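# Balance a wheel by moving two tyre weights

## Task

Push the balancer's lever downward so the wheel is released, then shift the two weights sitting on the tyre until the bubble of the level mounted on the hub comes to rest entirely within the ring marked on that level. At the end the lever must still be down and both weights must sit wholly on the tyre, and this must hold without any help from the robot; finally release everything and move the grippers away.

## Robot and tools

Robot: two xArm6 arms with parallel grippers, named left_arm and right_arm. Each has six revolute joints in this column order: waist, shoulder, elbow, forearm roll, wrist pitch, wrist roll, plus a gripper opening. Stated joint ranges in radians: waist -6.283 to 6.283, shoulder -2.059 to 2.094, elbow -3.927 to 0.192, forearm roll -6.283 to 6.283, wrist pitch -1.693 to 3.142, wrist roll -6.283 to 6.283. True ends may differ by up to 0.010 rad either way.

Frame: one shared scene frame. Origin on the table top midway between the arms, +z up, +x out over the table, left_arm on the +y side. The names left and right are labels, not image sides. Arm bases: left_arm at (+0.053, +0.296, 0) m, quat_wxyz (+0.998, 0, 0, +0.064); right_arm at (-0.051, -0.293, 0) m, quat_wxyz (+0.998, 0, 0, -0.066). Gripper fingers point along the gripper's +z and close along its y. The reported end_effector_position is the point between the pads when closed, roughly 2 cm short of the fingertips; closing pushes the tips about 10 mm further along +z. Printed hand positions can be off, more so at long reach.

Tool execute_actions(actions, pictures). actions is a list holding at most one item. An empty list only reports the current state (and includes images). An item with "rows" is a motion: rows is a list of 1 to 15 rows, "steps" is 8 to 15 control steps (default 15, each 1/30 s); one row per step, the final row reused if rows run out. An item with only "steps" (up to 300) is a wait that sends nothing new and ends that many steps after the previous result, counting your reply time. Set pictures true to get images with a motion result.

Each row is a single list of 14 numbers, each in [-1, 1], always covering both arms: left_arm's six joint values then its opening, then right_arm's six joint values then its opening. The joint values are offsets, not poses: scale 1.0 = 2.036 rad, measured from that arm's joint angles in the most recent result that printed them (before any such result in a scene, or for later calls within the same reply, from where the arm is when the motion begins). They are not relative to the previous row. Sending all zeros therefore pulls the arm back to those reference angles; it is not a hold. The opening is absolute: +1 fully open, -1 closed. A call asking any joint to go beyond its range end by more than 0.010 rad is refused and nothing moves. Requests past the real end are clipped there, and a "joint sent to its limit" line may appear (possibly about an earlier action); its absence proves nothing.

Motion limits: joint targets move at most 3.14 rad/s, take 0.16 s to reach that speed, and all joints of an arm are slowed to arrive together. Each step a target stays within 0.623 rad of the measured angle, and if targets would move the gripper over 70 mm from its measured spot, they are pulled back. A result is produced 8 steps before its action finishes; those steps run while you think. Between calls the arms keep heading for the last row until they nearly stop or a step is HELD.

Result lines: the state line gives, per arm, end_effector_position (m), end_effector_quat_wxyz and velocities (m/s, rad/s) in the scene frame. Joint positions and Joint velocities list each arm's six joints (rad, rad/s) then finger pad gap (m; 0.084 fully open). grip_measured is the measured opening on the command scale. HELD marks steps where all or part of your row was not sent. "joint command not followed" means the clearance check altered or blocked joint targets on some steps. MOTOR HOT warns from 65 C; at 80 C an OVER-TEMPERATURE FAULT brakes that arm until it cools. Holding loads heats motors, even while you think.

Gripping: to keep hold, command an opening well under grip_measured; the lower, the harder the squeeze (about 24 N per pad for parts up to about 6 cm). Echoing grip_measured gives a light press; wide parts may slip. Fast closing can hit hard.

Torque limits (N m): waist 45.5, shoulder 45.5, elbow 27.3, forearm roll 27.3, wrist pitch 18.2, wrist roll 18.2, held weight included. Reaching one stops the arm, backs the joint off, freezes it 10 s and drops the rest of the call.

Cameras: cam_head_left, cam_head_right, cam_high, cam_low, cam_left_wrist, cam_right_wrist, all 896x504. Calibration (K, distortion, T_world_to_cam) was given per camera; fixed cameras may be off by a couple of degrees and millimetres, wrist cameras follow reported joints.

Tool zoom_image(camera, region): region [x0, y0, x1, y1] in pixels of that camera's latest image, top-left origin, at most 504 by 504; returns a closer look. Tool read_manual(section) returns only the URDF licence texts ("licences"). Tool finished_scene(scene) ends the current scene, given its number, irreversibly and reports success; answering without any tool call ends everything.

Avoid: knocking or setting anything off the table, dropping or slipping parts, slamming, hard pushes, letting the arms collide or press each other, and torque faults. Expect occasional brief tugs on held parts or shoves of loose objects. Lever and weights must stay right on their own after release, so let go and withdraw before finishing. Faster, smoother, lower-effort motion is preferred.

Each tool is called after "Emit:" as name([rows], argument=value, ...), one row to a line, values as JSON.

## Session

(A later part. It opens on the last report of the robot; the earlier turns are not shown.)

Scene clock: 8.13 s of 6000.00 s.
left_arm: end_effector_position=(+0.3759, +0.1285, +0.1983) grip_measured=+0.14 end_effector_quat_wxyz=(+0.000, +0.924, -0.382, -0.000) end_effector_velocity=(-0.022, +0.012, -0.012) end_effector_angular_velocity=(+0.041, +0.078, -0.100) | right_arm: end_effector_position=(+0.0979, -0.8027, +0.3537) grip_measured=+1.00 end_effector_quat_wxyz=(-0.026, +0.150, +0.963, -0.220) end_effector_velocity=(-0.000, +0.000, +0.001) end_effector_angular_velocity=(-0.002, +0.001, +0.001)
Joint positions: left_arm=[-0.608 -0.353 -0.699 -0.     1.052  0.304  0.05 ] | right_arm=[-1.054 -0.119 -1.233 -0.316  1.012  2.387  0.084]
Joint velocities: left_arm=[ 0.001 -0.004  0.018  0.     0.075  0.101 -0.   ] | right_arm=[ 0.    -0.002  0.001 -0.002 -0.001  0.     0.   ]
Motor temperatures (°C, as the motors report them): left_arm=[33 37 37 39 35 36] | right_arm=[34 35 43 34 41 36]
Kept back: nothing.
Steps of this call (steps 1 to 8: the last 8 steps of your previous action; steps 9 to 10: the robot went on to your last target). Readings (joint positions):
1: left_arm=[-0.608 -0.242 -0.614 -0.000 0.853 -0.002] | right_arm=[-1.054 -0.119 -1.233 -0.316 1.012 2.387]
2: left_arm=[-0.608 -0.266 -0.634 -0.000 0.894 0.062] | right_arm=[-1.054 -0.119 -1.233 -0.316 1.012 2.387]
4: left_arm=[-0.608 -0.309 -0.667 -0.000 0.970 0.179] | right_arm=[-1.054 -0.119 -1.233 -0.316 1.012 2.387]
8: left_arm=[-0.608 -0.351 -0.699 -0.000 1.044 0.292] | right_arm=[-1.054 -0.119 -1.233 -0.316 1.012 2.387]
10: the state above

Emit:
execute_actions([
  {"rows":[[-0.1547,-0.007,0.0184,0,-0.0113,0.3973,0.15,0,0,0,0,0,0,1]],"steps":15},
])

Emit:
execute_actions([
  {"steps":25},
], pictures=true)

Scene clock: 8.73 s of 6000.00 s.
left_arm: end_effector_position=(+0.3519, +0.0931, +0.1961) grip_measured=+0.14 end_effector_quat_wxyz=(+0.000, +0.838, -0.545, -0.000) end_effector_velocity=(-0.235, -0.301, -0.037) end_effector_angular_velocity=(+0.005, +0.014, -3.324) | right_arm: end_effector_position=(+0.0979, -0.8027, +0.3537) grip_measured=+1.00 end_effector_quat_wxyz=(-0.026, +0.150, +0.963, -0.220) end_effector_velocity=(+0.000, -0.000, +0.000) end_effector_angular_velocity=(-0.001, +0.000, +0.001)
Joint positions: left_arm=[-0.726 -0.359 -0.687 -0.     1.046  0.555  0.05 ] | right_arm=[-1.054 -0.119 -1.233 -0.316  1.012  2.387  0.084]
Joint velocities: left_arm=[-1.053 -0.037  0.137 -0.004 -0.086  2.273 -0.   ] | right_arm=[ 0.     0.001 -0.002 -0.     0.    -0.     0.   ]
Motor temperatures (°C, as the motors report them): left_arm=[33 37 38 39 35 36] | right_arm=[34 35 43 34 41 36]
Steps of this call (steps 1 to 11: the robot went on to your last target; steps 12 to 18: the first 7 steps of this action). Readings (joint positions):
12: left_arm=[-0.608 -0.355 -0.701 -0.000 1.057 0.311] | right_arm=[-1.054 -0.119 -1.233 -0.316 1.012 2.387]
13: left_arm=[-0.610 -0.355 -0.701 -0.000 1.057 0.316] | right_arm=[-1.054 -0.119 -1.233 -0.316 1.012 2.387]
15: left_arm=[-0.632 -0.356 -0.698 -0.000 1.054 0.364] | right_arm=[-1.054 -0.119 -1.233 -0.316 1.012 2.387]
18: the state above

Scene clock: 9.57 s of 6000.00 s.
left_arm: end_effector_position=(+0.3034, +0.0416, +0.1898) grip_measured=+0.14 end_effector_quat_wxyz=(-0.000, -0.579, +0.815, +0.000) end_effector_velocity=(-0.001, -0.000, -0.000) end_effector_angular_velocity=(+0.001, +0.001, -0.001) | right_arm: end_effector_position=(+0.0979, -0.8027, +0.3537) grip_measured=+1.00 end_effector_quat_wxyz=(-0.026, +0.150, +0.963, -0.220) end_effector_velocity=(-0.000, -0.000, +0.000) end_effector_angular_velocity=(-0.001, +0.000, -0.000)
Joint positions: left_arm=[-0.923 -0.367 -0.661 -0.     1.029  1.112  0.05 ] | right_arm=[-1.054 -0.119 -1.233 -0.316  1.012  2.387  0.084]
Joint velocities: left_arm=[-0.002  0.001  0.    -0.     0.    -0.001 -0.   ] | right_arm=[ 0.    -0.    -0.    -0.001  0.     0.     0.   ]
Motor temperatures (°C, as the motors report them): left_arm=[33 37 38 39 35 36] | right_arm=[34 35 44 34 41 36]
Kept back: nothing.
Steps of this call (steps 1 to 8: the last 8 steps of your previous action; steps 9 to 25: the robot went on to your last target). Readings (joint positions):
1: left_arm=[-0.760 -0.361 -0.682 -0.000 1.044 0.634] | right_arm=[-1.054 -0.119 -1.233 -0.316 1.012 2.387]
2: left_arm=[-0.792 -0.362 -0.678 -0.000 1.041 0.717] | right_arm=[-1.054 -0.119 -1.233 -0.316 1.012 2.387]
4: left_arm=[-0.849 -0.364 -0.671 -0.000 1.036 0.882] | right_arm=[-1.054 -0.119 -1.233 -0.316 1.012 2.387]
8: left_arm=[-0.913 -0.367 -0.662 -0.000 1.030 1.075] | right_arm=[-1.054 -0.119 -1.233 -0.316 1.012 2.387]
25: the state above
camera_calibration (this result's frames):
cam_left_wrist: T_world_to_cam=[[-0.942809, 0.33333, -0.00152713, 0.305551], [0.333327, 0.942754, -0.0104046, -0.0712176], [-0.00202844, -0.0103186, -0.999945, 0.320801], [0, 0, 0, 1]] pos_world=[0.312466, -0.0313983, 0.320509]
cam_right_wrist: T_world_to_cam=[[0.290688, 0.851437, -0.436527, 0.843192], [0.948744, -0.315632, 0.0161434, -0.286039], [-0.124037, -0.418845, -0.899546, 0.127567], [0, 0, 0, 1]] pos_world=[0.0420951, -0.754777, 0.487446]

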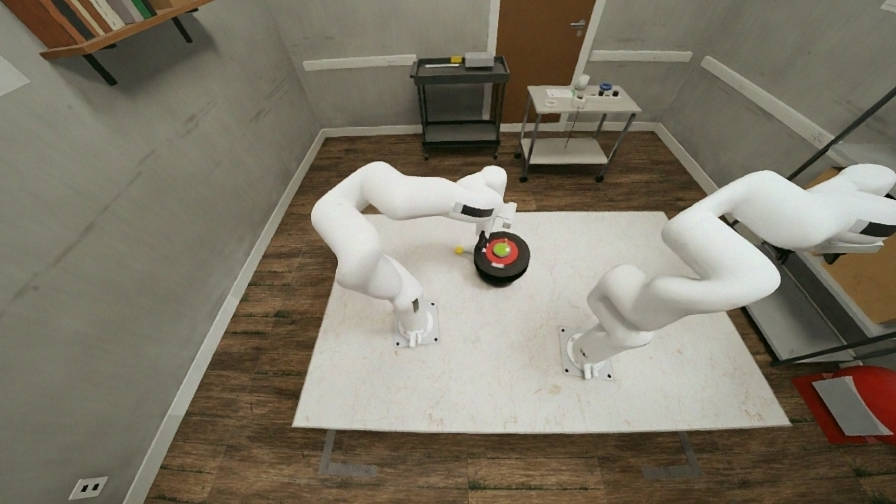

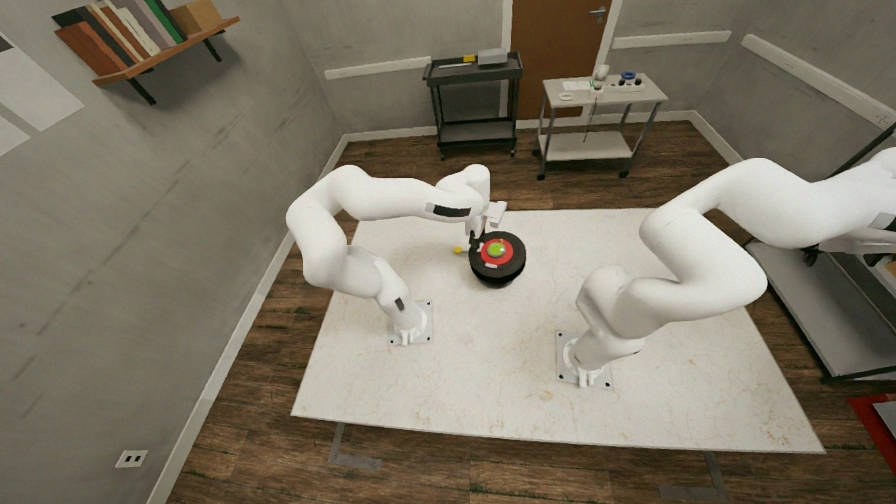

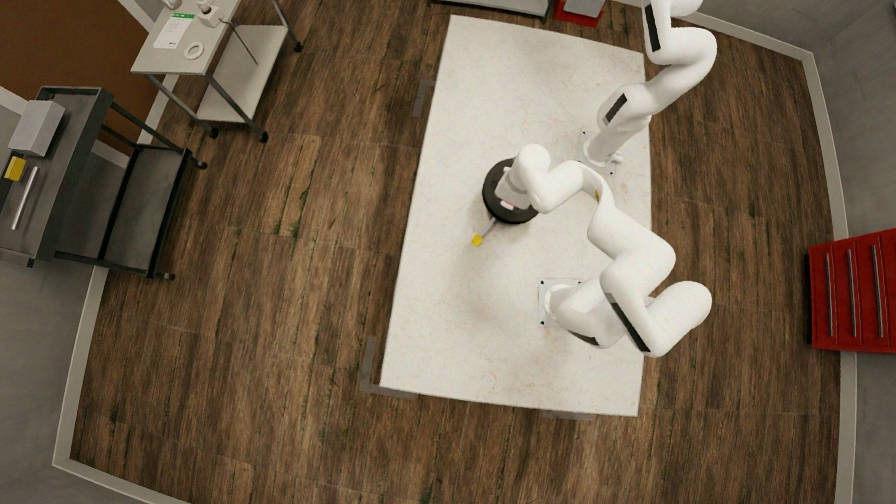

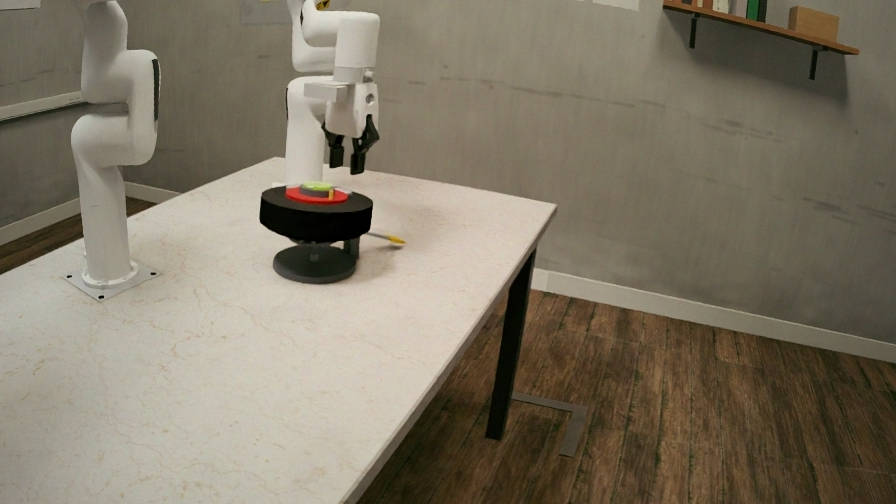

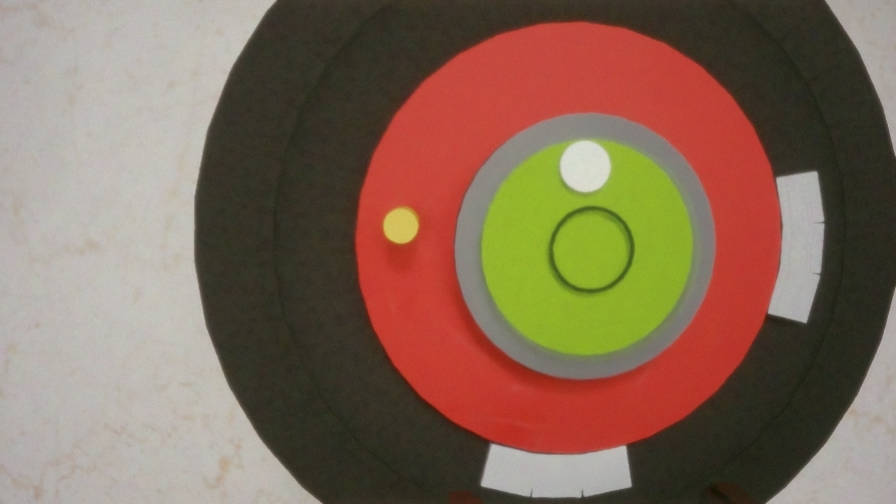

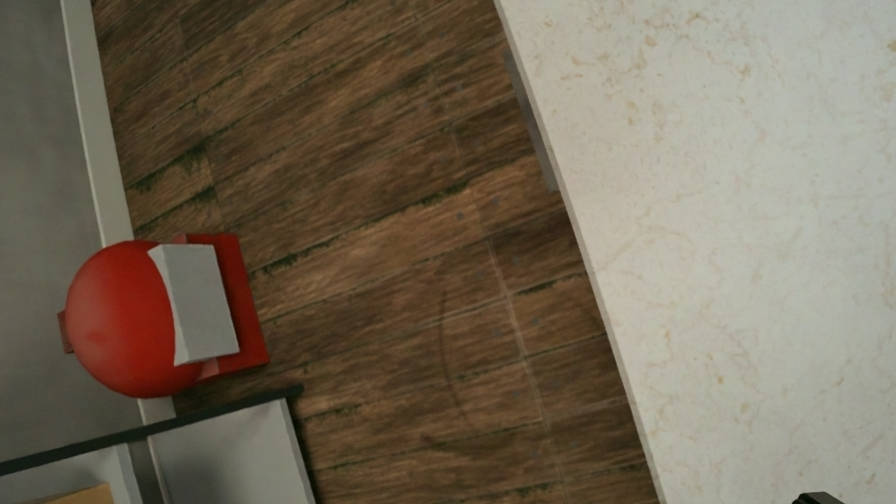

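Emit:
execute_actions([
  {"rows":[[-0.1417,-0.0414,0.033,0,0.0079,-0.8903,0.15,0,0,0,0,0,0,1]],"steps":15},
])

Emit:
execute_actions([
  {"steps":30},
])

Emit:
execute_actions(actions=[])

Scene clock: 10.57 s of 6000.00 s.
left_arm: end_effector_position=(+0.2684, +0.0220, +0.1902) grip_measured=+0.14 end_effector_quat_wxyz=(-0.000, -0.635, +0.773, +0.000) end_effector_velocity=(-0.334, -0.165, +0.004) end_effector_angular_velocity=(-0.007, -0.003, +1.412) | right_arm: end_effector_position=(+0.0979, -0.8027, +0.3537) grip_measured=+1.00 end_effector_quat_wxyz=(-0.026, +0.150, +0.963, -0.220) end_effector_velocity=(-0.000, -0.000, +0.001) end_effector_angular_velocity=(-0.002, +0.000, +0.000)
Joint positions: left_arm=[-1.034 -0.399 -0.636 -0.     1.035  0.861  0.05 ] | right_arm=[-1.054 -0.119 -1.233 -0.316  1.012  2.387  0.084]
Joint velocities: left_arm=[-1.044 -0.303  0.238 -0.004  0.057 -2.454  0.   ] | right_arm=[-0.    -0.    -0.001 -0.001 -0.    -0.     0.   ]
Motor temperatures (°C, as the motors report them): left_arm=[33 37 38 39 35 36] | right_arm=[34 35 44 34 41 36]
Steps of this call (steps 1 to 15: the robot went on to your last target; steps 16 to 23: nothing new was sent; steps 24 to 30: the first 7 steps of this action). Readings (joint positions):
24: left_arm=[-0.923 -0.367 -0.661 -0.000 1.029 1.112] | right_arm=[-1.054 -0.119 -1.233 -0.316 1.012 2.387]
25: left_arm=[-0.925 -0.368 -0.661 -0.000 1.029 1.108] | right_arm=[-1.054 -0.119 -1.233 -0.316 1.012 2.387]
27: left_arm=[-0.945 -0.374 -0.656 -0.000 1.030 1.059] | right_arm=[-1.054 -0.119 -1.233 -0.316 1.012 2.387]
30: the state above

Scene clock: 11.57 s of 6000.00 s.
left_arm: end_effector_position=(+0.2105, +0.0002, +0.1902) grip_measured=+0.14 end_effector_quat_wxyz=(+0.000, +0.982, -0.191, +0.000) end_effector_velocity=(-0.000, -0.000, +0.000) end_effector_angular_velocity=(-0.000, -0.000, +0.003) | right_arm: end_effector_position=(+0.0979, -0.8027, +0.3537) grip_measured=+1.00 end_effector_quat_wxyz=(-0.026, +0.150, +0.963, -0.220) end_effector_velocity=(-0.000, +0.000, -0.000) end_effector_angular_velocity=(+0.001, +0.000, -0.000)
Joint positions: left_arm=[-1.211 -0.451 -0.594 -0.     1.045 -0.7    0.05 ] | right_arm=[-1.054 -0.119 -1.233 -0.316  1.012  2.387  0.084]
Joint velocities: left_arm=[-0.001 -0.001  0.    -0.    -0.    -0.004 -0.   ] | right_arm=[ 0.    -0.    -0.     0.     0.002 -0.    -0.   ]
Motor temperatures (°C, as the motors report them): left_arm=[33 37 38 39 35 36] | right_arm=[34 35 44 34 41 36]
Kept back: nothing.
Steps of this call (steps 1 to 8: the last 8 steps of your previous action; steps 9 to 30: the robot went on to your last target). Readings (joint positions):
1: left_arm=[-1.068 -0.409 -0.628 -0.000 1.037 0.775] | right_arm=[-1.054 -0.119 -1.233 -0.316 1.012 2.387]
2: left_arm=[-1.099 -0.418 -0.621 -0.000 1.039 0.684] | right_arm=[-1.054 -0.119 -1.233 -0.316 1.012 2.387]
4: left_arm=[-1.150 -0.433 -0.609 -0.000 1.042 0.492] | right_arm=[-1.054 -0.119 -1.233 -0.316 1.012 2.387]
8: left_arm=[-1.197 -0.447 -0.598 -0.000 1.045 0.100] | right_arm=[-1.054 -0.119 -1.233 -0.316 1.012 2.387]
30: the state above

Scene clock: 11.57 s of 6000.00 s.
left_arm: end_effector_position=(+0.2105, +0.0002, +0.1902) grip_measured=+0.14 end_effector_quat_wxyz=(+0.000, +0.982, -0.191, +0.000) end_effector_velocity=(-0.000, -0.000, +0.000) end_effector_angular_velocity=(-0.000, -0.000, +0.003) | right_arm: end_effector_position=(+0.0979, -0.8027, +0.3537) grip_measured=+1.00 end_effector_quat_wxyz=(-0.026, +0.150, +0.963, -0.220) end_effector_velocity=(-0.000, +0.000, -0.000) end_effector_angular_velocity=(+0.001, +0.000, -0.000)
Joint positions: left_arm=[-1.211 -0.451 -0.594 -0.     1.045 -0.7    0.05 ] | right_arm=[-1.054 -0.119 -1.233 -0.316  1.012  2.387  0.084]
Joint velocities: left_arm=[-0.001 -0.001  0.    -0.    -0.    -0.004 -0.   ] | right_arm=[ 0.    -0.    -0.     0.     0.002 -0.    -0.   ]
Motor temperatures (°C, as the motors report them): left_arm=[33 37 38 39 35 36] | right_arm=[34 35 44 34 41 36]
Kept back: nothing.
camera_calibration (this result's frames):
cam_left_wrist: T_world_to_cam=[[-0.377473, -0.926018, -0.00199162, 0.113017], [-0.925959, 0.377472, -0.0106894, 0.264016], [0.0106503, -0.00219079, -0.999941, 0.317905], [0, 0, 0, 1]] pos_world=[0.283743, 0.00569376, 0.320934]
cam_right_wrist: T_world_to_cam=[[0.290688, 0.851437, -0.436527, 0.843192], [0.948744, -0.315632, 0.0161435, -0.286039], [-0.124037, -0.418845, -0.899546, 0.127567], [0, 0, 0, 1]] pos_world=[0.0420951, -0.754777, 0.487446]

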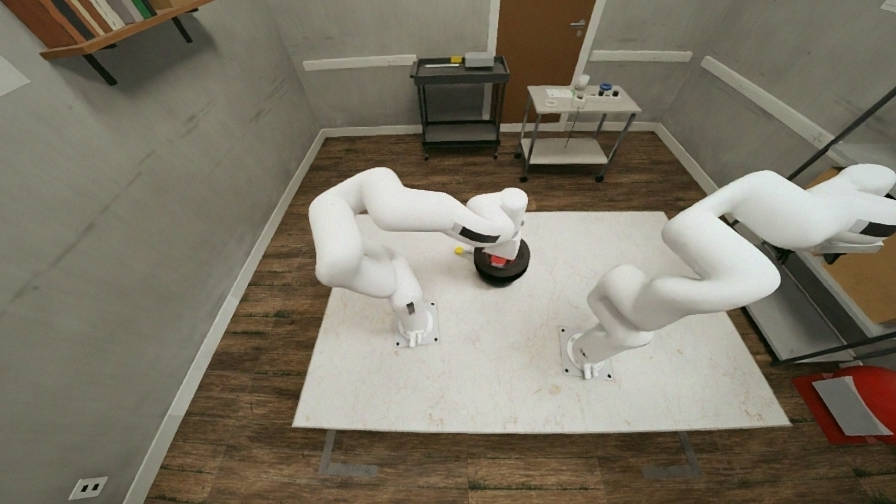

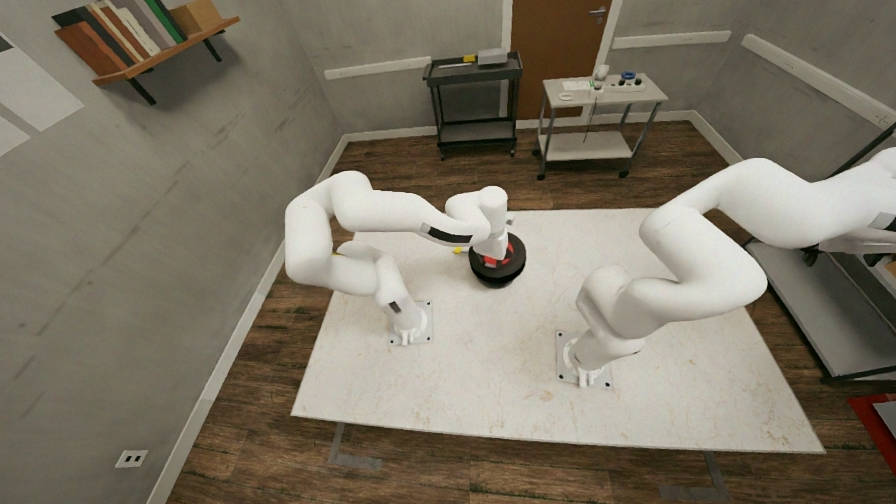

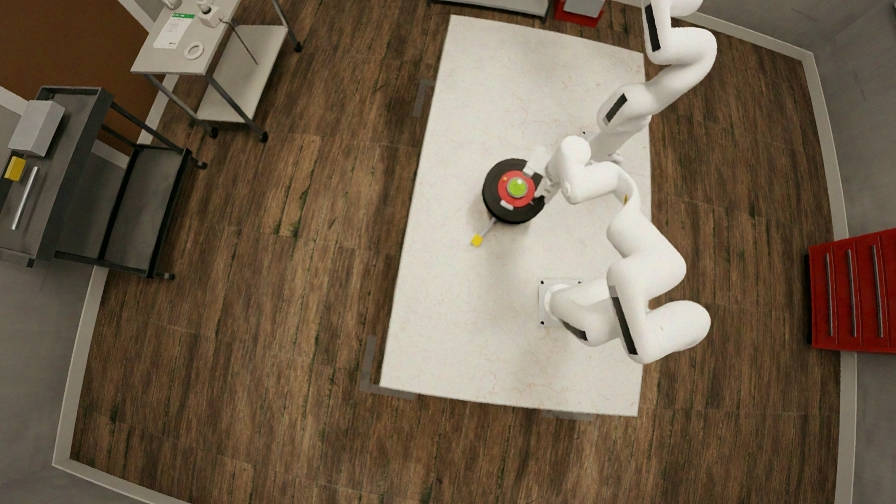

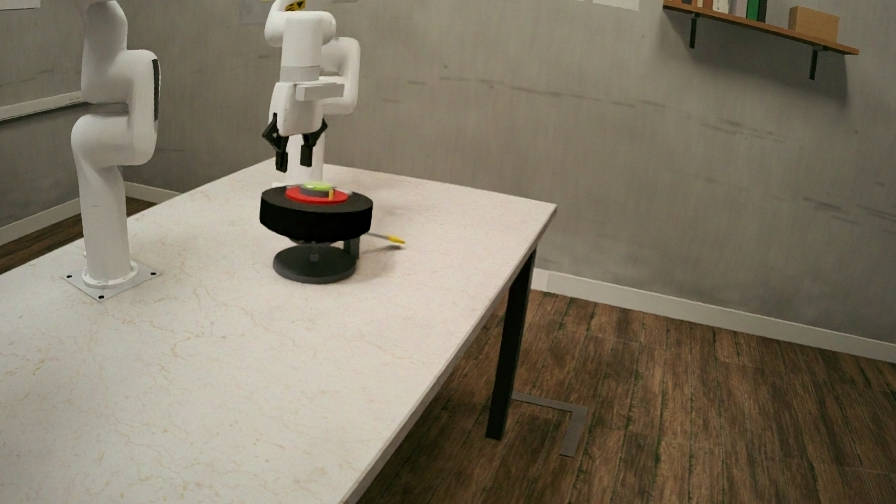

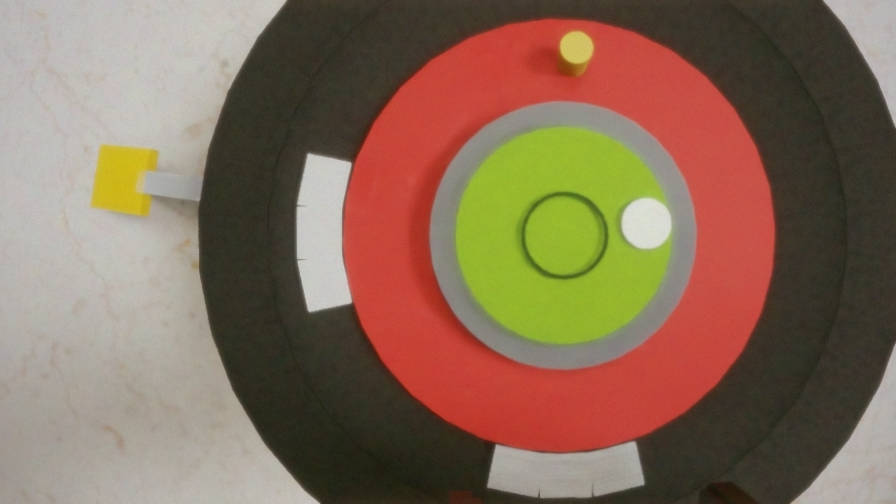

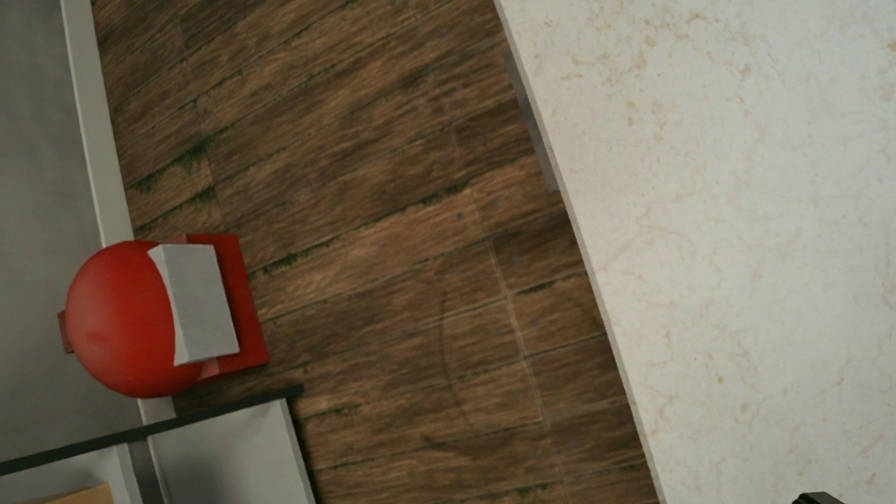

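Emit:
execute_actions([
  {"rows":[[0,0.004,0.005,0,-0.009,0,0.15,0,0,0,0,0,0,1],[0,0.008,0.01,0,-0.018,0,0.15,0,0,0,0,0,0,1],[0,0.012,0.015,0,-0.027,0,0.15,0,0,0,0,0,0,1],[0,0.015,0.018,0,-0.033,0,0.15,0,0,0,0,0,0,1],[0,0.018,0.022,0,-0.04,0,0.15,0,0,0,0,0,0,1],[0,0.02,0.0245,0,-0.0445,0,0.15,0,0,0,0,0,0,1],[0,0.022,0.027,0,-0.049,0,0.15,0,0,0,0,0,0,1],[0,0.0235,0.0288,0,-0.0523,0,0.15,0,0,0,0,0,0,1],[0,0.025,0.0306,0,-0.0556,0,0.15,0,0,0,0,0,0,1],[0,0.0262,0.032,0,-0.0582,0,0.15,0,0,0,0,0,0,1],[0,0.0274,0.0334,0,-0.0608,0,0.15,0,0,0,0,0,0,1],[0,0.0286,0.0349,0,-0.0635,0,0.15,0,0,0,0,0,0,1],[0,0.0298,0.0363,0,-0.0662,0,0.15,0,0,0,0,0,0,1]],"steps":15},
])

Emit:
execute_actions([
  {"steps":25},
], pictures=true)

Scene clock: 12.77 s of 6000.00 s.
left_arm: end_effector_position=(+0.2107, -0.0002, +0.1717) grip_measured=+0.14 end_effector_quat_wxyz=(-0.000, +0.982, -0.191, -0.000) end_effector_velocity=(-0.006, +0.011, -0.130) end_effector_angular_velocity=(+0.042, +0.022, +0.001) | right_arm: end_effector_position=(+0.0979, -0.8027, +0.3537) grip_measured=+1.00 end_effector_quat_wxyz=(-0.026, +0.150, +0.963, -0.220) end_effector_velocity=(-0.000, +0.000, -0.001) end_effector_angular_velocity=(+0.002, -0.001, -0.001)
Joint positions: left_arm=[-1.211 -0.424 -0.56  -0.     0.985 -0.7    0.05 ] | right_arm=[-1.054 -0.119 -1.233 -0.316  1.012  2.387  0.084]
Joint velocities: left_arm=[ 0.     0.188  0.238 -0.    -0.378 -0.001 -0.   ] | right_arm=[-0.    -0.     0.001  0.002  0.001  0.    -0.   ]
Motor temperatures (°C, as the motors report them): left_arm=[33 37 38 39 35 36] | right_arm=[34 35 44 34 41 36]
Steps of this call (steps 1 to 15: the robot went on to your last target; steps 16 to 29: nothing new was sent; steps 30 to 36: the first 7 steps of this action). Readings (joint positions):
30: left_arm=[-1.211 -0.451 -0.594 -0.000 1.045 -0.700] | right_arm=[-1.054 -0.119 -1.233 -0.316 1.012 2.387]
31: left_arm=[-1.211 -0.450 -0.593 -0.000 1.042 -0.700] | right_arm=[-1.054 -0.119 -1.233 -0.316 1.012 2.387]
33: left_arm=[-1.211 -0.443 -0.584 -0.000 1.024 -0.700] | right_arm=[-1.054 -0.119 -1.233 -0.316 1.012 2.387]
36: the state above

Scene clock: 13.60 s of 6000.00 s.
left_arm: end_effector_position=(+0.2105, +0.0000, +0.1504) grip_measured=+0.14 end_effector_quat_wxyz=(+0.000, +0.982, -0.191, +0.000) end_effector_velocity=(+0.000, +0.000, -0.000) end_effector_angular_velocity=(+0.000, +0.000, +0.001) | right_arm: end_effector_position=(+0.0979, -0.8027, +0.3537) grip_measured=+1.00 end_effector_quat_wxyz=(-0.026, +0.150, +0.963, -0.220) end_effector_velocity=(-0.000, -0.001, +0.002) end_effector_angular_velocity=(-0.005, +0.001, +0.001)
Joint positions: left_arm=[-1.211 -0.391 -0.521 -0.     0.911 -0.7    0.05 ] | right_arm=[-1.054 -0.119 -1.233 -0.316  1.012  2.387  0.084]
Joint velocities: left_arm=[ 0.002  0.     0.001  0.    -0.001  0.     0.   ] | right_arm=[ 0.    -0.001 -0.002 -0.003 -0.002 -0.     0.   ]
Motor temperatures (°C, as the motors report them): left_arm=[33 37 38 39 35 36] | right_arm=[34 35 45 34 41 36]
Kept back: nothing.
Steps of this call (steps 1 to 8: the last 8 steps of your previous action; steps 9 to 25: the robot went on to your last target). Readings (joint positions):
1: left_arm=[-1.211 -0.418 -0.553 -0.000 0.973 -0.700] | right_arm=[-1.054 -0.119 -1.233 -0.316 1.012 2.387]
2: left_arm=[-1.211 -0.413 -0.547 -0.000 0.962 -0.700] | right_arm=[-1.054 -0.119 -1.233 -0.316 1.012 2.387]
4: left_arm=[-1.211 -0.405 -0.537 -0.000 0.944 -0.700] | right_arm=[-1.054 -0.119 -1.233 -0.316 1.012 2.387]
8: left_arm=[-1.211 -0.394 -0.525 -0.000 0.919 -0.700] | right_arm=[-1.054 -0.119 -1.233 -0.316 1.012 2.387]
25: the state above
camera_calibration (this result's frames):
cam_left_wrist: T_world_to_cam=[[-0.377465, -0.926022, -0.0016301, 0.112776], [-0.92596, 0.377459, -0.011114, 0.26377], [0.0109071, -0.00268574, -0.999937, 0.278054], [0, 0, 0, 1]] pos_world=[0.283777, 0.00561734, 0.281152]
cam_right_wrist: T_world_to_cam=[[0.290688, 0.851437, -0.436527, 0.843192], [0.948744, -0.315632, 0.0161436, -0.286039], [-0.124037, -0.418845, -0.899546, 0.127567], [0, 0, 0, 1]] pos_world=[0.0420951, -0.754777, 0.487446]

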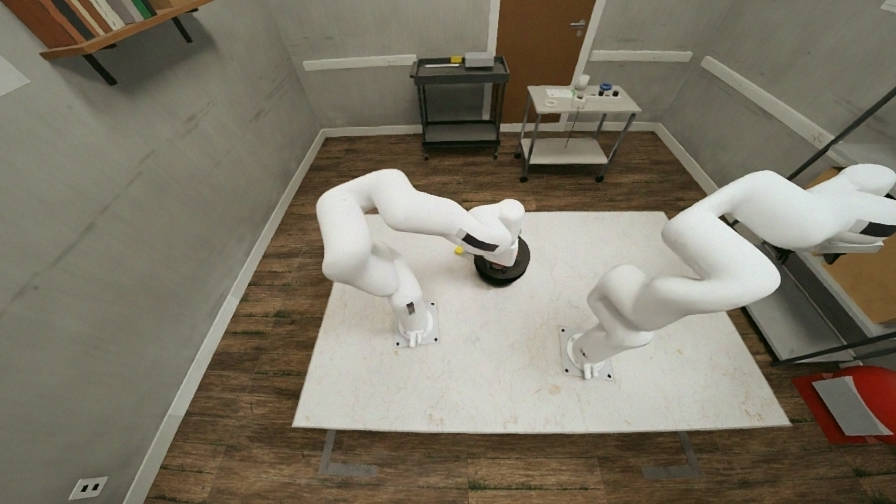

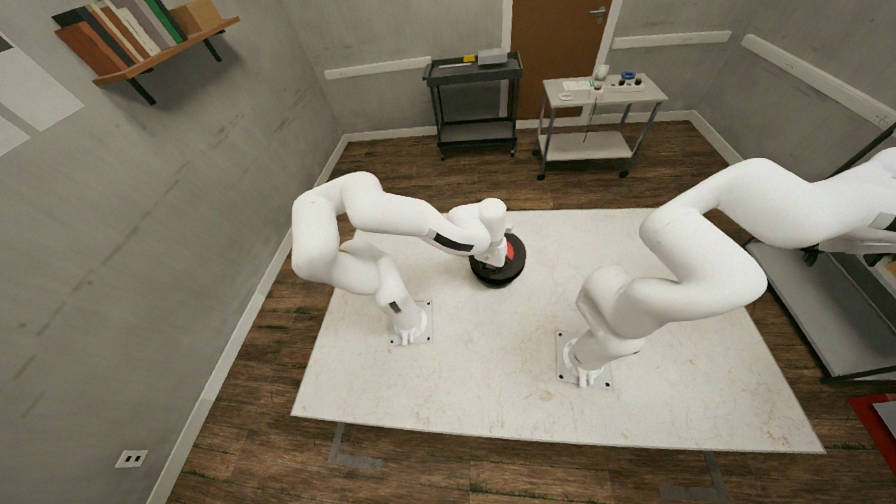

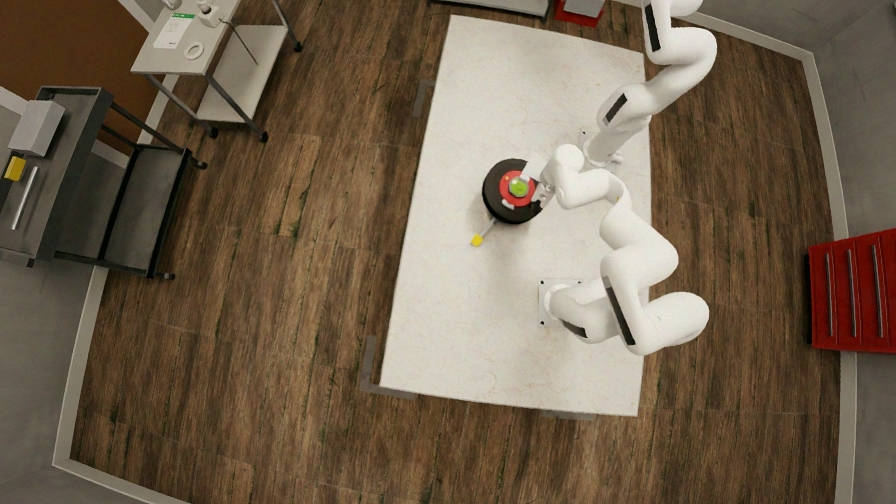

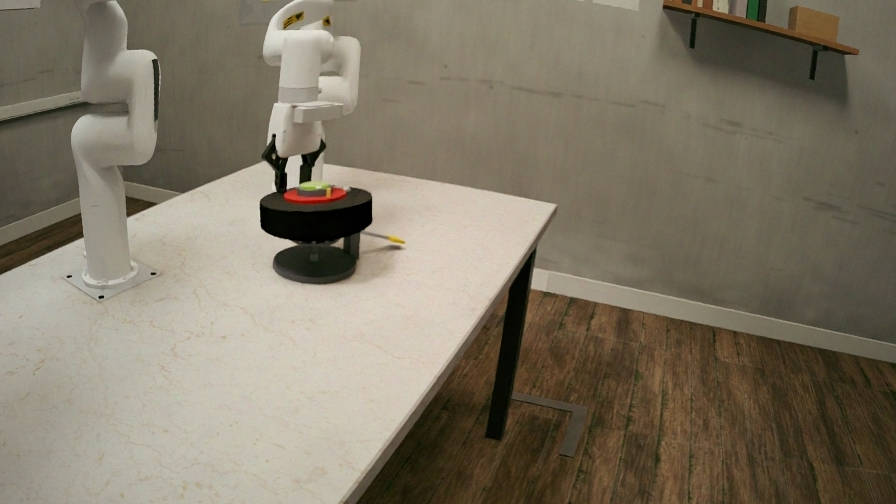

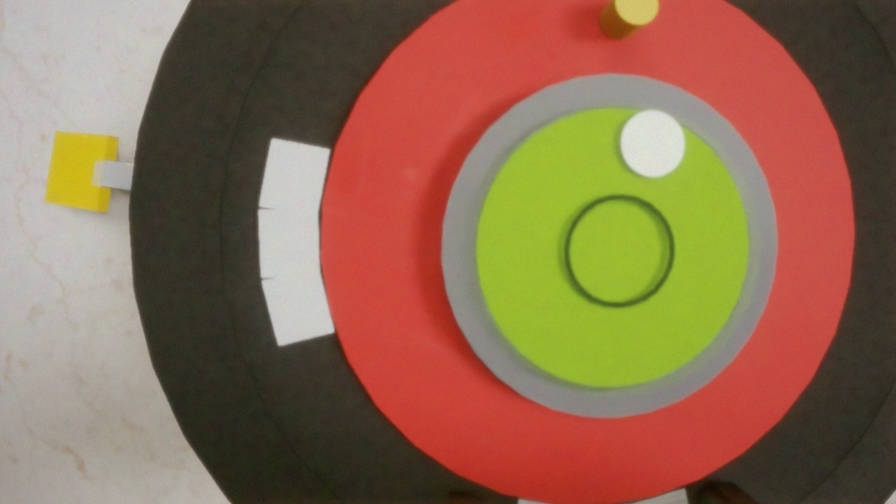

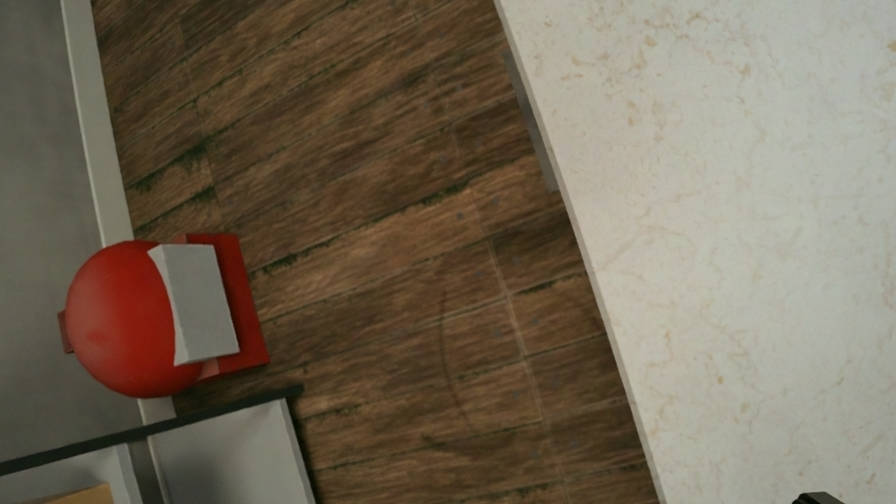

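Mostly up; go 1 mm deeper and close.

Emit:
execute_actions([
  {"rows":[[0,0.001,0.0013,0,-0.0023,0,0.15,0,0,0,0,0,0,1],[0,0.001,0.0013,0,-0.0023,0,0.15,0,0,0,0,0,0,1],[0,0.001,0.0013,0,-0.0023,0,0.12,0,0,0,0,0,0,1],[0,0.001,0.0013,0,-0.0023,0,0.09,0,0,0,0,0,0,1],[0,0.001,0.0013,0,-0.0023,0,0.06,0,0,0,0,0,0,1],[0,0.001,0.0013,0,-0.0023,0,0.03,0,0,0,0,0,0,1],[0,0.001,0.0013,0,-0.0023,0,0,0,0,0,0,0,0,1],[0,0.001,0.0013,0,-0.0023,0,-0.03,0,0,0,0,0,0,1],[0,0.001,0.0013,0,-0.0023,0,-0.06,0,0,0,0,0,0,1],[0,0.001,0.0013,0,-0.0023,0,-0.1,0,0,0,0,0,0,1],[0,0.001,0.0013,0,-0.0023,0,-0.15,0,0,0,0,0,0,1],[0,0.001,0.0013,0,-0.0023,0,-0.2,0,0,0,0,0,0,1]],"steps":15},
])

Emit:
execute_actions([
  {"steps":20},
])

Scene clock: 14.47 s of 6000.00 s.
left_arm: end_effector_position=(+0.2106, +0.0000, +0.1496) grip_measured=+0.03 end_effector_quat_wxyz=(+0.000, +0.982, -0.190, +0.000) end_effector_velocity=(-0.000, +0.003, -0.000) end_effector_angular_velocity=(+0.007, +0.002, +0.000) | right_arm: end_effector_position=(+0.0979, -0.8027, +0.3537) grip_measured=+1.00 end_effector_quat_wxyz=(-0.026, +0.150, +0.963, -0.220) end_effector_velocity=(+0.000, +0.000, +0.001) end_effector_angular_velocity=(-0.001, -0.000, +0.000)
Joint positions: left_arm=[-1.211 -0.39  -0.519 -0.     0.908 -0.7    0.045] | right_arm=[-1.054 -0.119 -1.233 -0.316  1.012  2.387  0.084]
Joint velocities: left_arm=[ 0.002 -0.004  0.002  0.002  0.009  0.    -0.038] | right_arm=[ 0.001 -0.002  0.    -0.     0.     0.     0.   ]
Motor temperatures (°C, as the motors report them): left_arm=[33 37 38 39 35 36] | right_arm=[34 35 45 34 41 36]
Steps of this call (steps 1 to 15: the robot went on to your last target; steps 16 to 19: nothing new was sent; steps 20 to 26: the first 7 steps of this action). Readings (joint positions):
20: left_arm=[-1.211 -0.391 -0.520 -0.000 0.910 -0.700] | right_arm=[-1.054 -0.119 -1.233 -0.316 1.012 2.387]
21: left_arm=[-1.211 -0.390 -0.520 -0.000 0.910 -0.700] | right_arm=[-1.054 -0.119 -1.233 -0.316 1.012 2.387]
23: left_arm=[-1.211 -0.390 -0.519 -0.000 0.907 -0.700] | right_arm=[-1.054 -0.119 -1.233 -0.316 1.012 2.387]
26: the state above

Scene clock: 15.13 s of 6000.00 s.
left_arm: end_effector_position=(+0.2106, -0.0002, +0.1495) grip_measured=-0.07 end_effector_quat_wxyz=(+0.001, +0.982, -0.191, +0.001) end_effector_velocity=(-0.001, +0.000, -0.001) end_effector_angular_velocity=(+0.003, +0.001, -0.001) | right_arm: end_effector_position=(+0.0979, -0.8027, +0.3537) grip_measured=+1.00 end_effector_quat_wxyz=(-0.026, +0.150, +0.963, -0.220) end_effector_velocity=(-0.000, +0.001, +0.000) end_effector_angular_velocity=(+0.001, +0.001, +0.000)
Joint positions: left_arm=[-1.211 -0.389 -0.519 -0.     0.906 -0.7    0.041] | right_arm=[-1.054 -0.119 -1.233 -0.316  1.012  2.387  0.084]
Joint velocities: left_arm=[-0.002  0.003  0.001  0.    -0.001 -0.001  0.   ] | right_arm=[ 0.001 -0.001  0.001 -0.     0.001 -0.    -0.   ]
Motor temperatures (°C, as the motors report them): left_arm=[33 37 38 39 35 36] | right_arm=[34 35 45 34 41 36]
Kept back: nothing.
Steps of this call (steps 1 to 8: the last 8 steps of your previous action; steps 9 to 15: the robot went on to your last target; steps 16 to 20: nothing new was sent). Readings (joint positions):
1: left_arm=[-1.211 -0.390 -0.519 -0.000 0.908 -0.700] | right_arm=[-1.054 -0.119 -1.233 -0.316 1.012 2.387]
2: left_arm=[-1.211 -0.390 -0.519 -0.000 0.907 -0.700] | right_arm=[-1.054 -0.119 -1.233 -0.316 1.012 2.387]
4: left_arm=[-1.211 -0.390 -0.519 -0.000 0.907 -0.700] | right_arm=[-1.054 -0.119 -1.233 -0.316 1.012 2.387]
8: left_arm=[-1.211 -0.390 -0.519 -0.000 0.906 -0.700] | right_arm=[-1.054 -0.119 -1.233 -0.316 1.012 2.387]
20: the state above
All arms were judged still, so your last target was given up. Only a new action makes them travel on or press farther. Fingers that are still opening or closing keep moving.

Emit:
execute_actions([
  {"rows":[[0,0,0,0,0,0,-0.3,0,0,0,0,0,0,1],[0,0,0,0,0,0,-0.4,0,0,0,0,0,0,1],[0,0,0,0,0,0,-0.5,0,0,0,0,0,0,1],[0,0,0,0,0,0,-0.5,0,0,0,0,0,0,1],[0,-0.002,-0.0025,0,0.0045,0,-0.5,0,0,0,0,0,0,1],[0,-0.004,-0.005,0,0.009,0,-0.5,0,0,0,0,0,0,1],[0,-0.007,-0.0085,0,0.0155,0,-0.5,0,0,0,0,0,0,1],[0,-0.011,-0.013,0,0.024,0,-0.5,0,0,0,0,0,0,1],[0,-0.016,-0.019,0,0.035,0,-0.5,0,0,0,0,0,0,1],[0,-0.021,-0.025,0,0.046,0,-0.5,0,0,0,0,0,0,1],[0,-0.026,-0.031,0,0.057,0,-0.5,0,0,0,0,0,0,1],[0,-0.0305,-0.0368,0,0.0683,0,-0.5,0,0,0,0,0,0,1]],"steps":15},
])

Emit:
execute_actions([
  {"steps":120},
], pictures=true)

Scene clock: 16.07 s of 6000.00 s.
left_arm: end_effector_position=(+0.2105, +0.0002, +0.1502) grip_measured=-0.08 end_effector_quat_wxyz=(+0.000, +0.982, -0.191, +0.000) end_effector_velocity=(-0.002, +0.012, +0.018) end_effector_angular_velocity=(+0.047, +0.019, +0.002) | right_arm: end_effector_position=(+0.0979, -0.8027, +0.3537) grip_measured=+1.00 end_effector_quat_wxyz=(-0.026, +0.150, +0.963, -0.220) end_effector_velocity=(+0.000, +0.000, -0.000) end_effector_angular_velocity=(+0.002, -0.000, -0.000)
Joint positions: left_arm=[-1.211 -0.39  -0.52   0.     0.911 -0.7    0.041] | right_arm=[-1.054 -0.119 -1.233 -0.316  1.012  2.387  0.084]
Joint velocities: left_arm=[ 0.009 -0.037 -0.039  0.006  0.126  0.003 -0.007] | right_arm=[ 0.    -0.     0.001  0.001  0.001 -0.     0.   ]
Motor temperatures (°C, as the motors report them): left_arm=[33 37 38 39 35 36] | right_arm=[34 35 45 34 41 36]
Steps of this call (steps 1 to 21: nothing new was sent; steps 22 to 28: the first 7 steps of this action). Readings (joint positions):
22: left_arm=[-1.211 -0.389 -0.518 -0.000 0.906 -0.700] | right_arm=[-1.054 -0.119 -1.233 -0.316 1.012 2.387]
23: left_arm=[-1.211 -0.389 -0.518 -0.000 0.906 -0.700] | right_arm=[-1.054 -0.119 -1.233 -0.316 1.012 2.387]
25: left_arm=[-1.211 -0.389 -0.518 -0.000 0.906 -0.700] | right_arm=[-1.054 -0.119 -1.233 -0.316 1.012 2.387]
28: the state above

Scene clock: 20.07 s of 6000.00 s.
left_arm: end_effector_position=(+0.2104, +0.0002, +0.1900) grip_measured=-0.52 end_effector_quat_wxyz=(+0.000, +0.982, -0.191, -0.000) end_effector_velocity=(-0.000, -0.000, -0.000) end_effector_angular_velocity=(-0.000, +0.000, -0.000) | right_arm: end_effector_position=(+0.0979, -0.8027, +0.3537) grip_measured=+1.00 end_effector_quat_wxyz=(-0.026, +0.150, +0.963, -0.220) end_effector_velocity=(+0.000, -0.000, +0.001) end_effector_angular_velocity=(-0.001, -0.001, +0.000)
Joint positions: left_arm=[-1.211 -0.451 -0.594 -0.     1.045 -0.7    0.021] | right_arm=[-1.054 -0.119 -1.233 -0.316  1.012  2.387  0.084]
Joint velocities: left_arm=[-0. -0.  0. -0. -0.  0.  0.] | right_arm=[-0.     0.    -0.001  0.    -0.001 -0.     0.   ]
Motor temperatures (°C, as the motors report them): left_arm=[33 37 39 39 35 36] | right_arm=[34 35 46 34 41 36]
Kept back: nothing.
Steps of this call (steps 1 to 8: the last 8 steps of your previous action; steps 9 to 30: the robot went on to your last target; steps 31 to 120: nothing new was sent). Readings (joint positions):
1: left_arm=[-1.211 -0.392 -0.522 0.000 0.916 -0.700] | right_arm=[-1.054 -0.119 -1.233 -0.316 1.012 2.387]
2: left_arm=[-1.211 -0.395 -0.525 -0.000 0.926 -0.700] | right_arm=[-1.054 -0.119 -1.233 -0.316 1.012 2.387]
4: left_arm=[-1.211 -0.407 -0.538 -0.000 0.953 -0.700] | right_arm=[-1.054 -0.119 -1.233 -0.316 1.012 2.387]
8: left_arm=[-1.211 -0.441 -0.582 -0.000 1.022 -0.700] | right_arm=[-1.054 -0.119 -1.233 -0.316 1.012 2.387]
120: the state above
All arms were judged still, so your last target was given up. Only a new action makes them travel on or press farther. Fingers that are still opening or closing keep moving.
camera_calibration (this result's frames):
cam_left_wrist: T_world_to_cam=[[-0.377487, -0.926013, -0.00208727, 0.113091], [-0.925955, 0.377487, -0.0104984, 0.263866], [0.0105096, -0.00203031, -0.999943, 0.317715], [0, 0, 0, 1]] pos_world=[0.28368, 0.00576265, 0.320703]
cam_right_wrist: T_world_to_cam=[[0.290688, 0.851437, -0.436527, 0.843192], [0.948744, -0.315632, 0.0161436, -0.286039], [-0.124037, -0.418845, -0.899546, 0.127567], [0, 0, 0, 1]] pos_world=[0.0420951, -0.754777, 0.487446]

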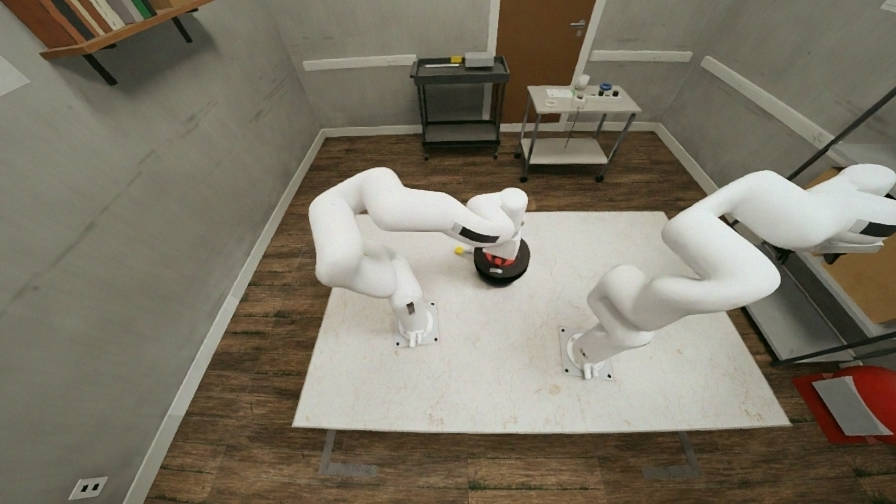

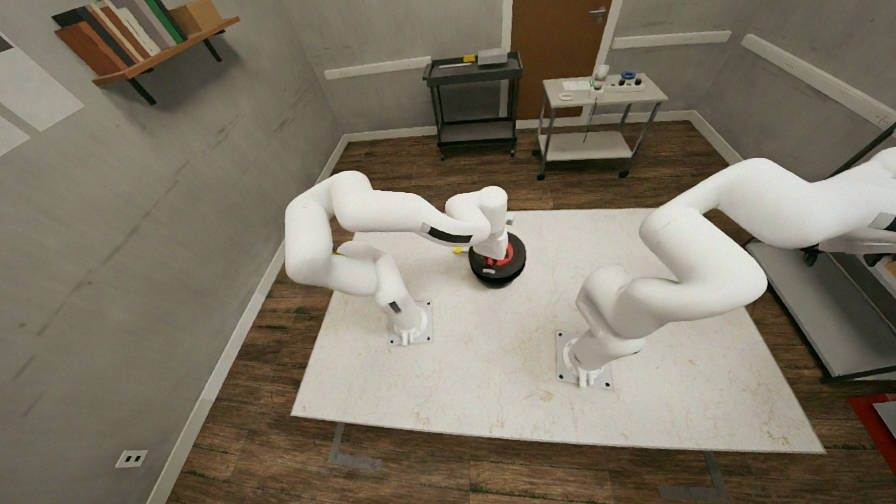

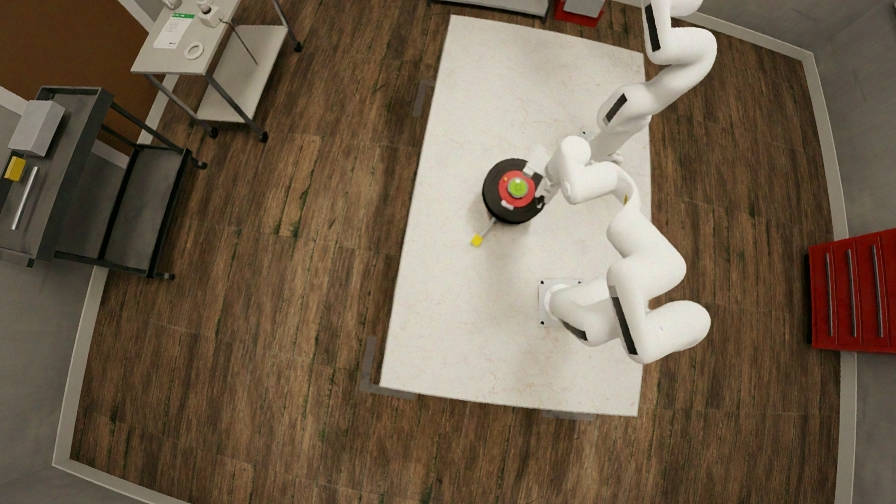

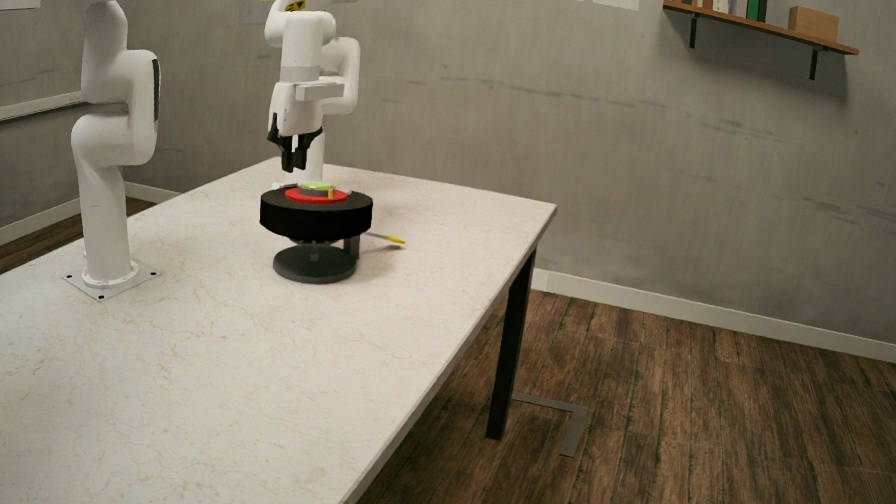

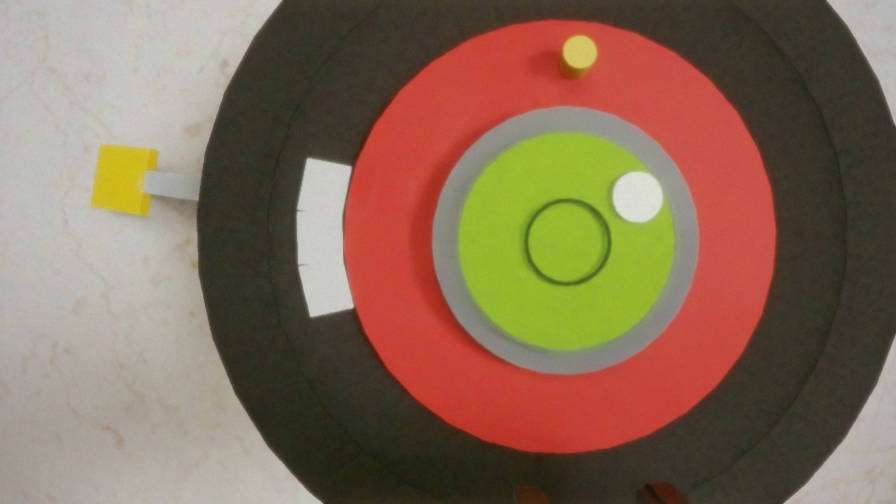

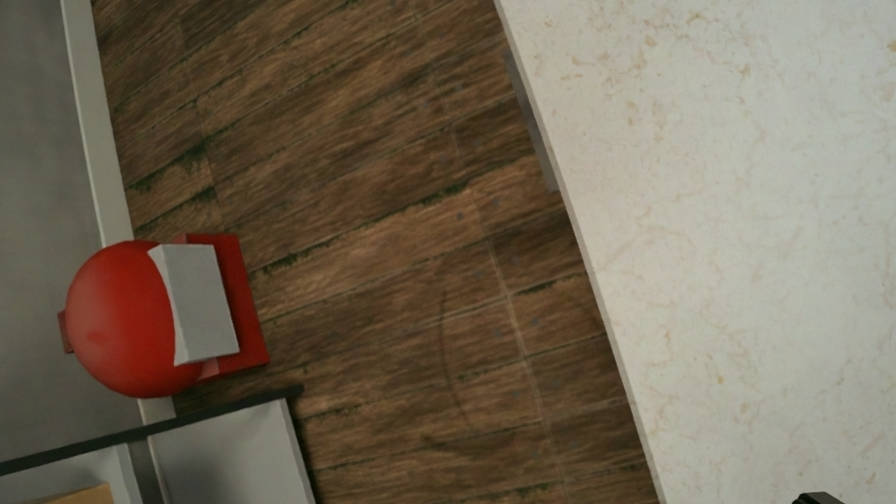

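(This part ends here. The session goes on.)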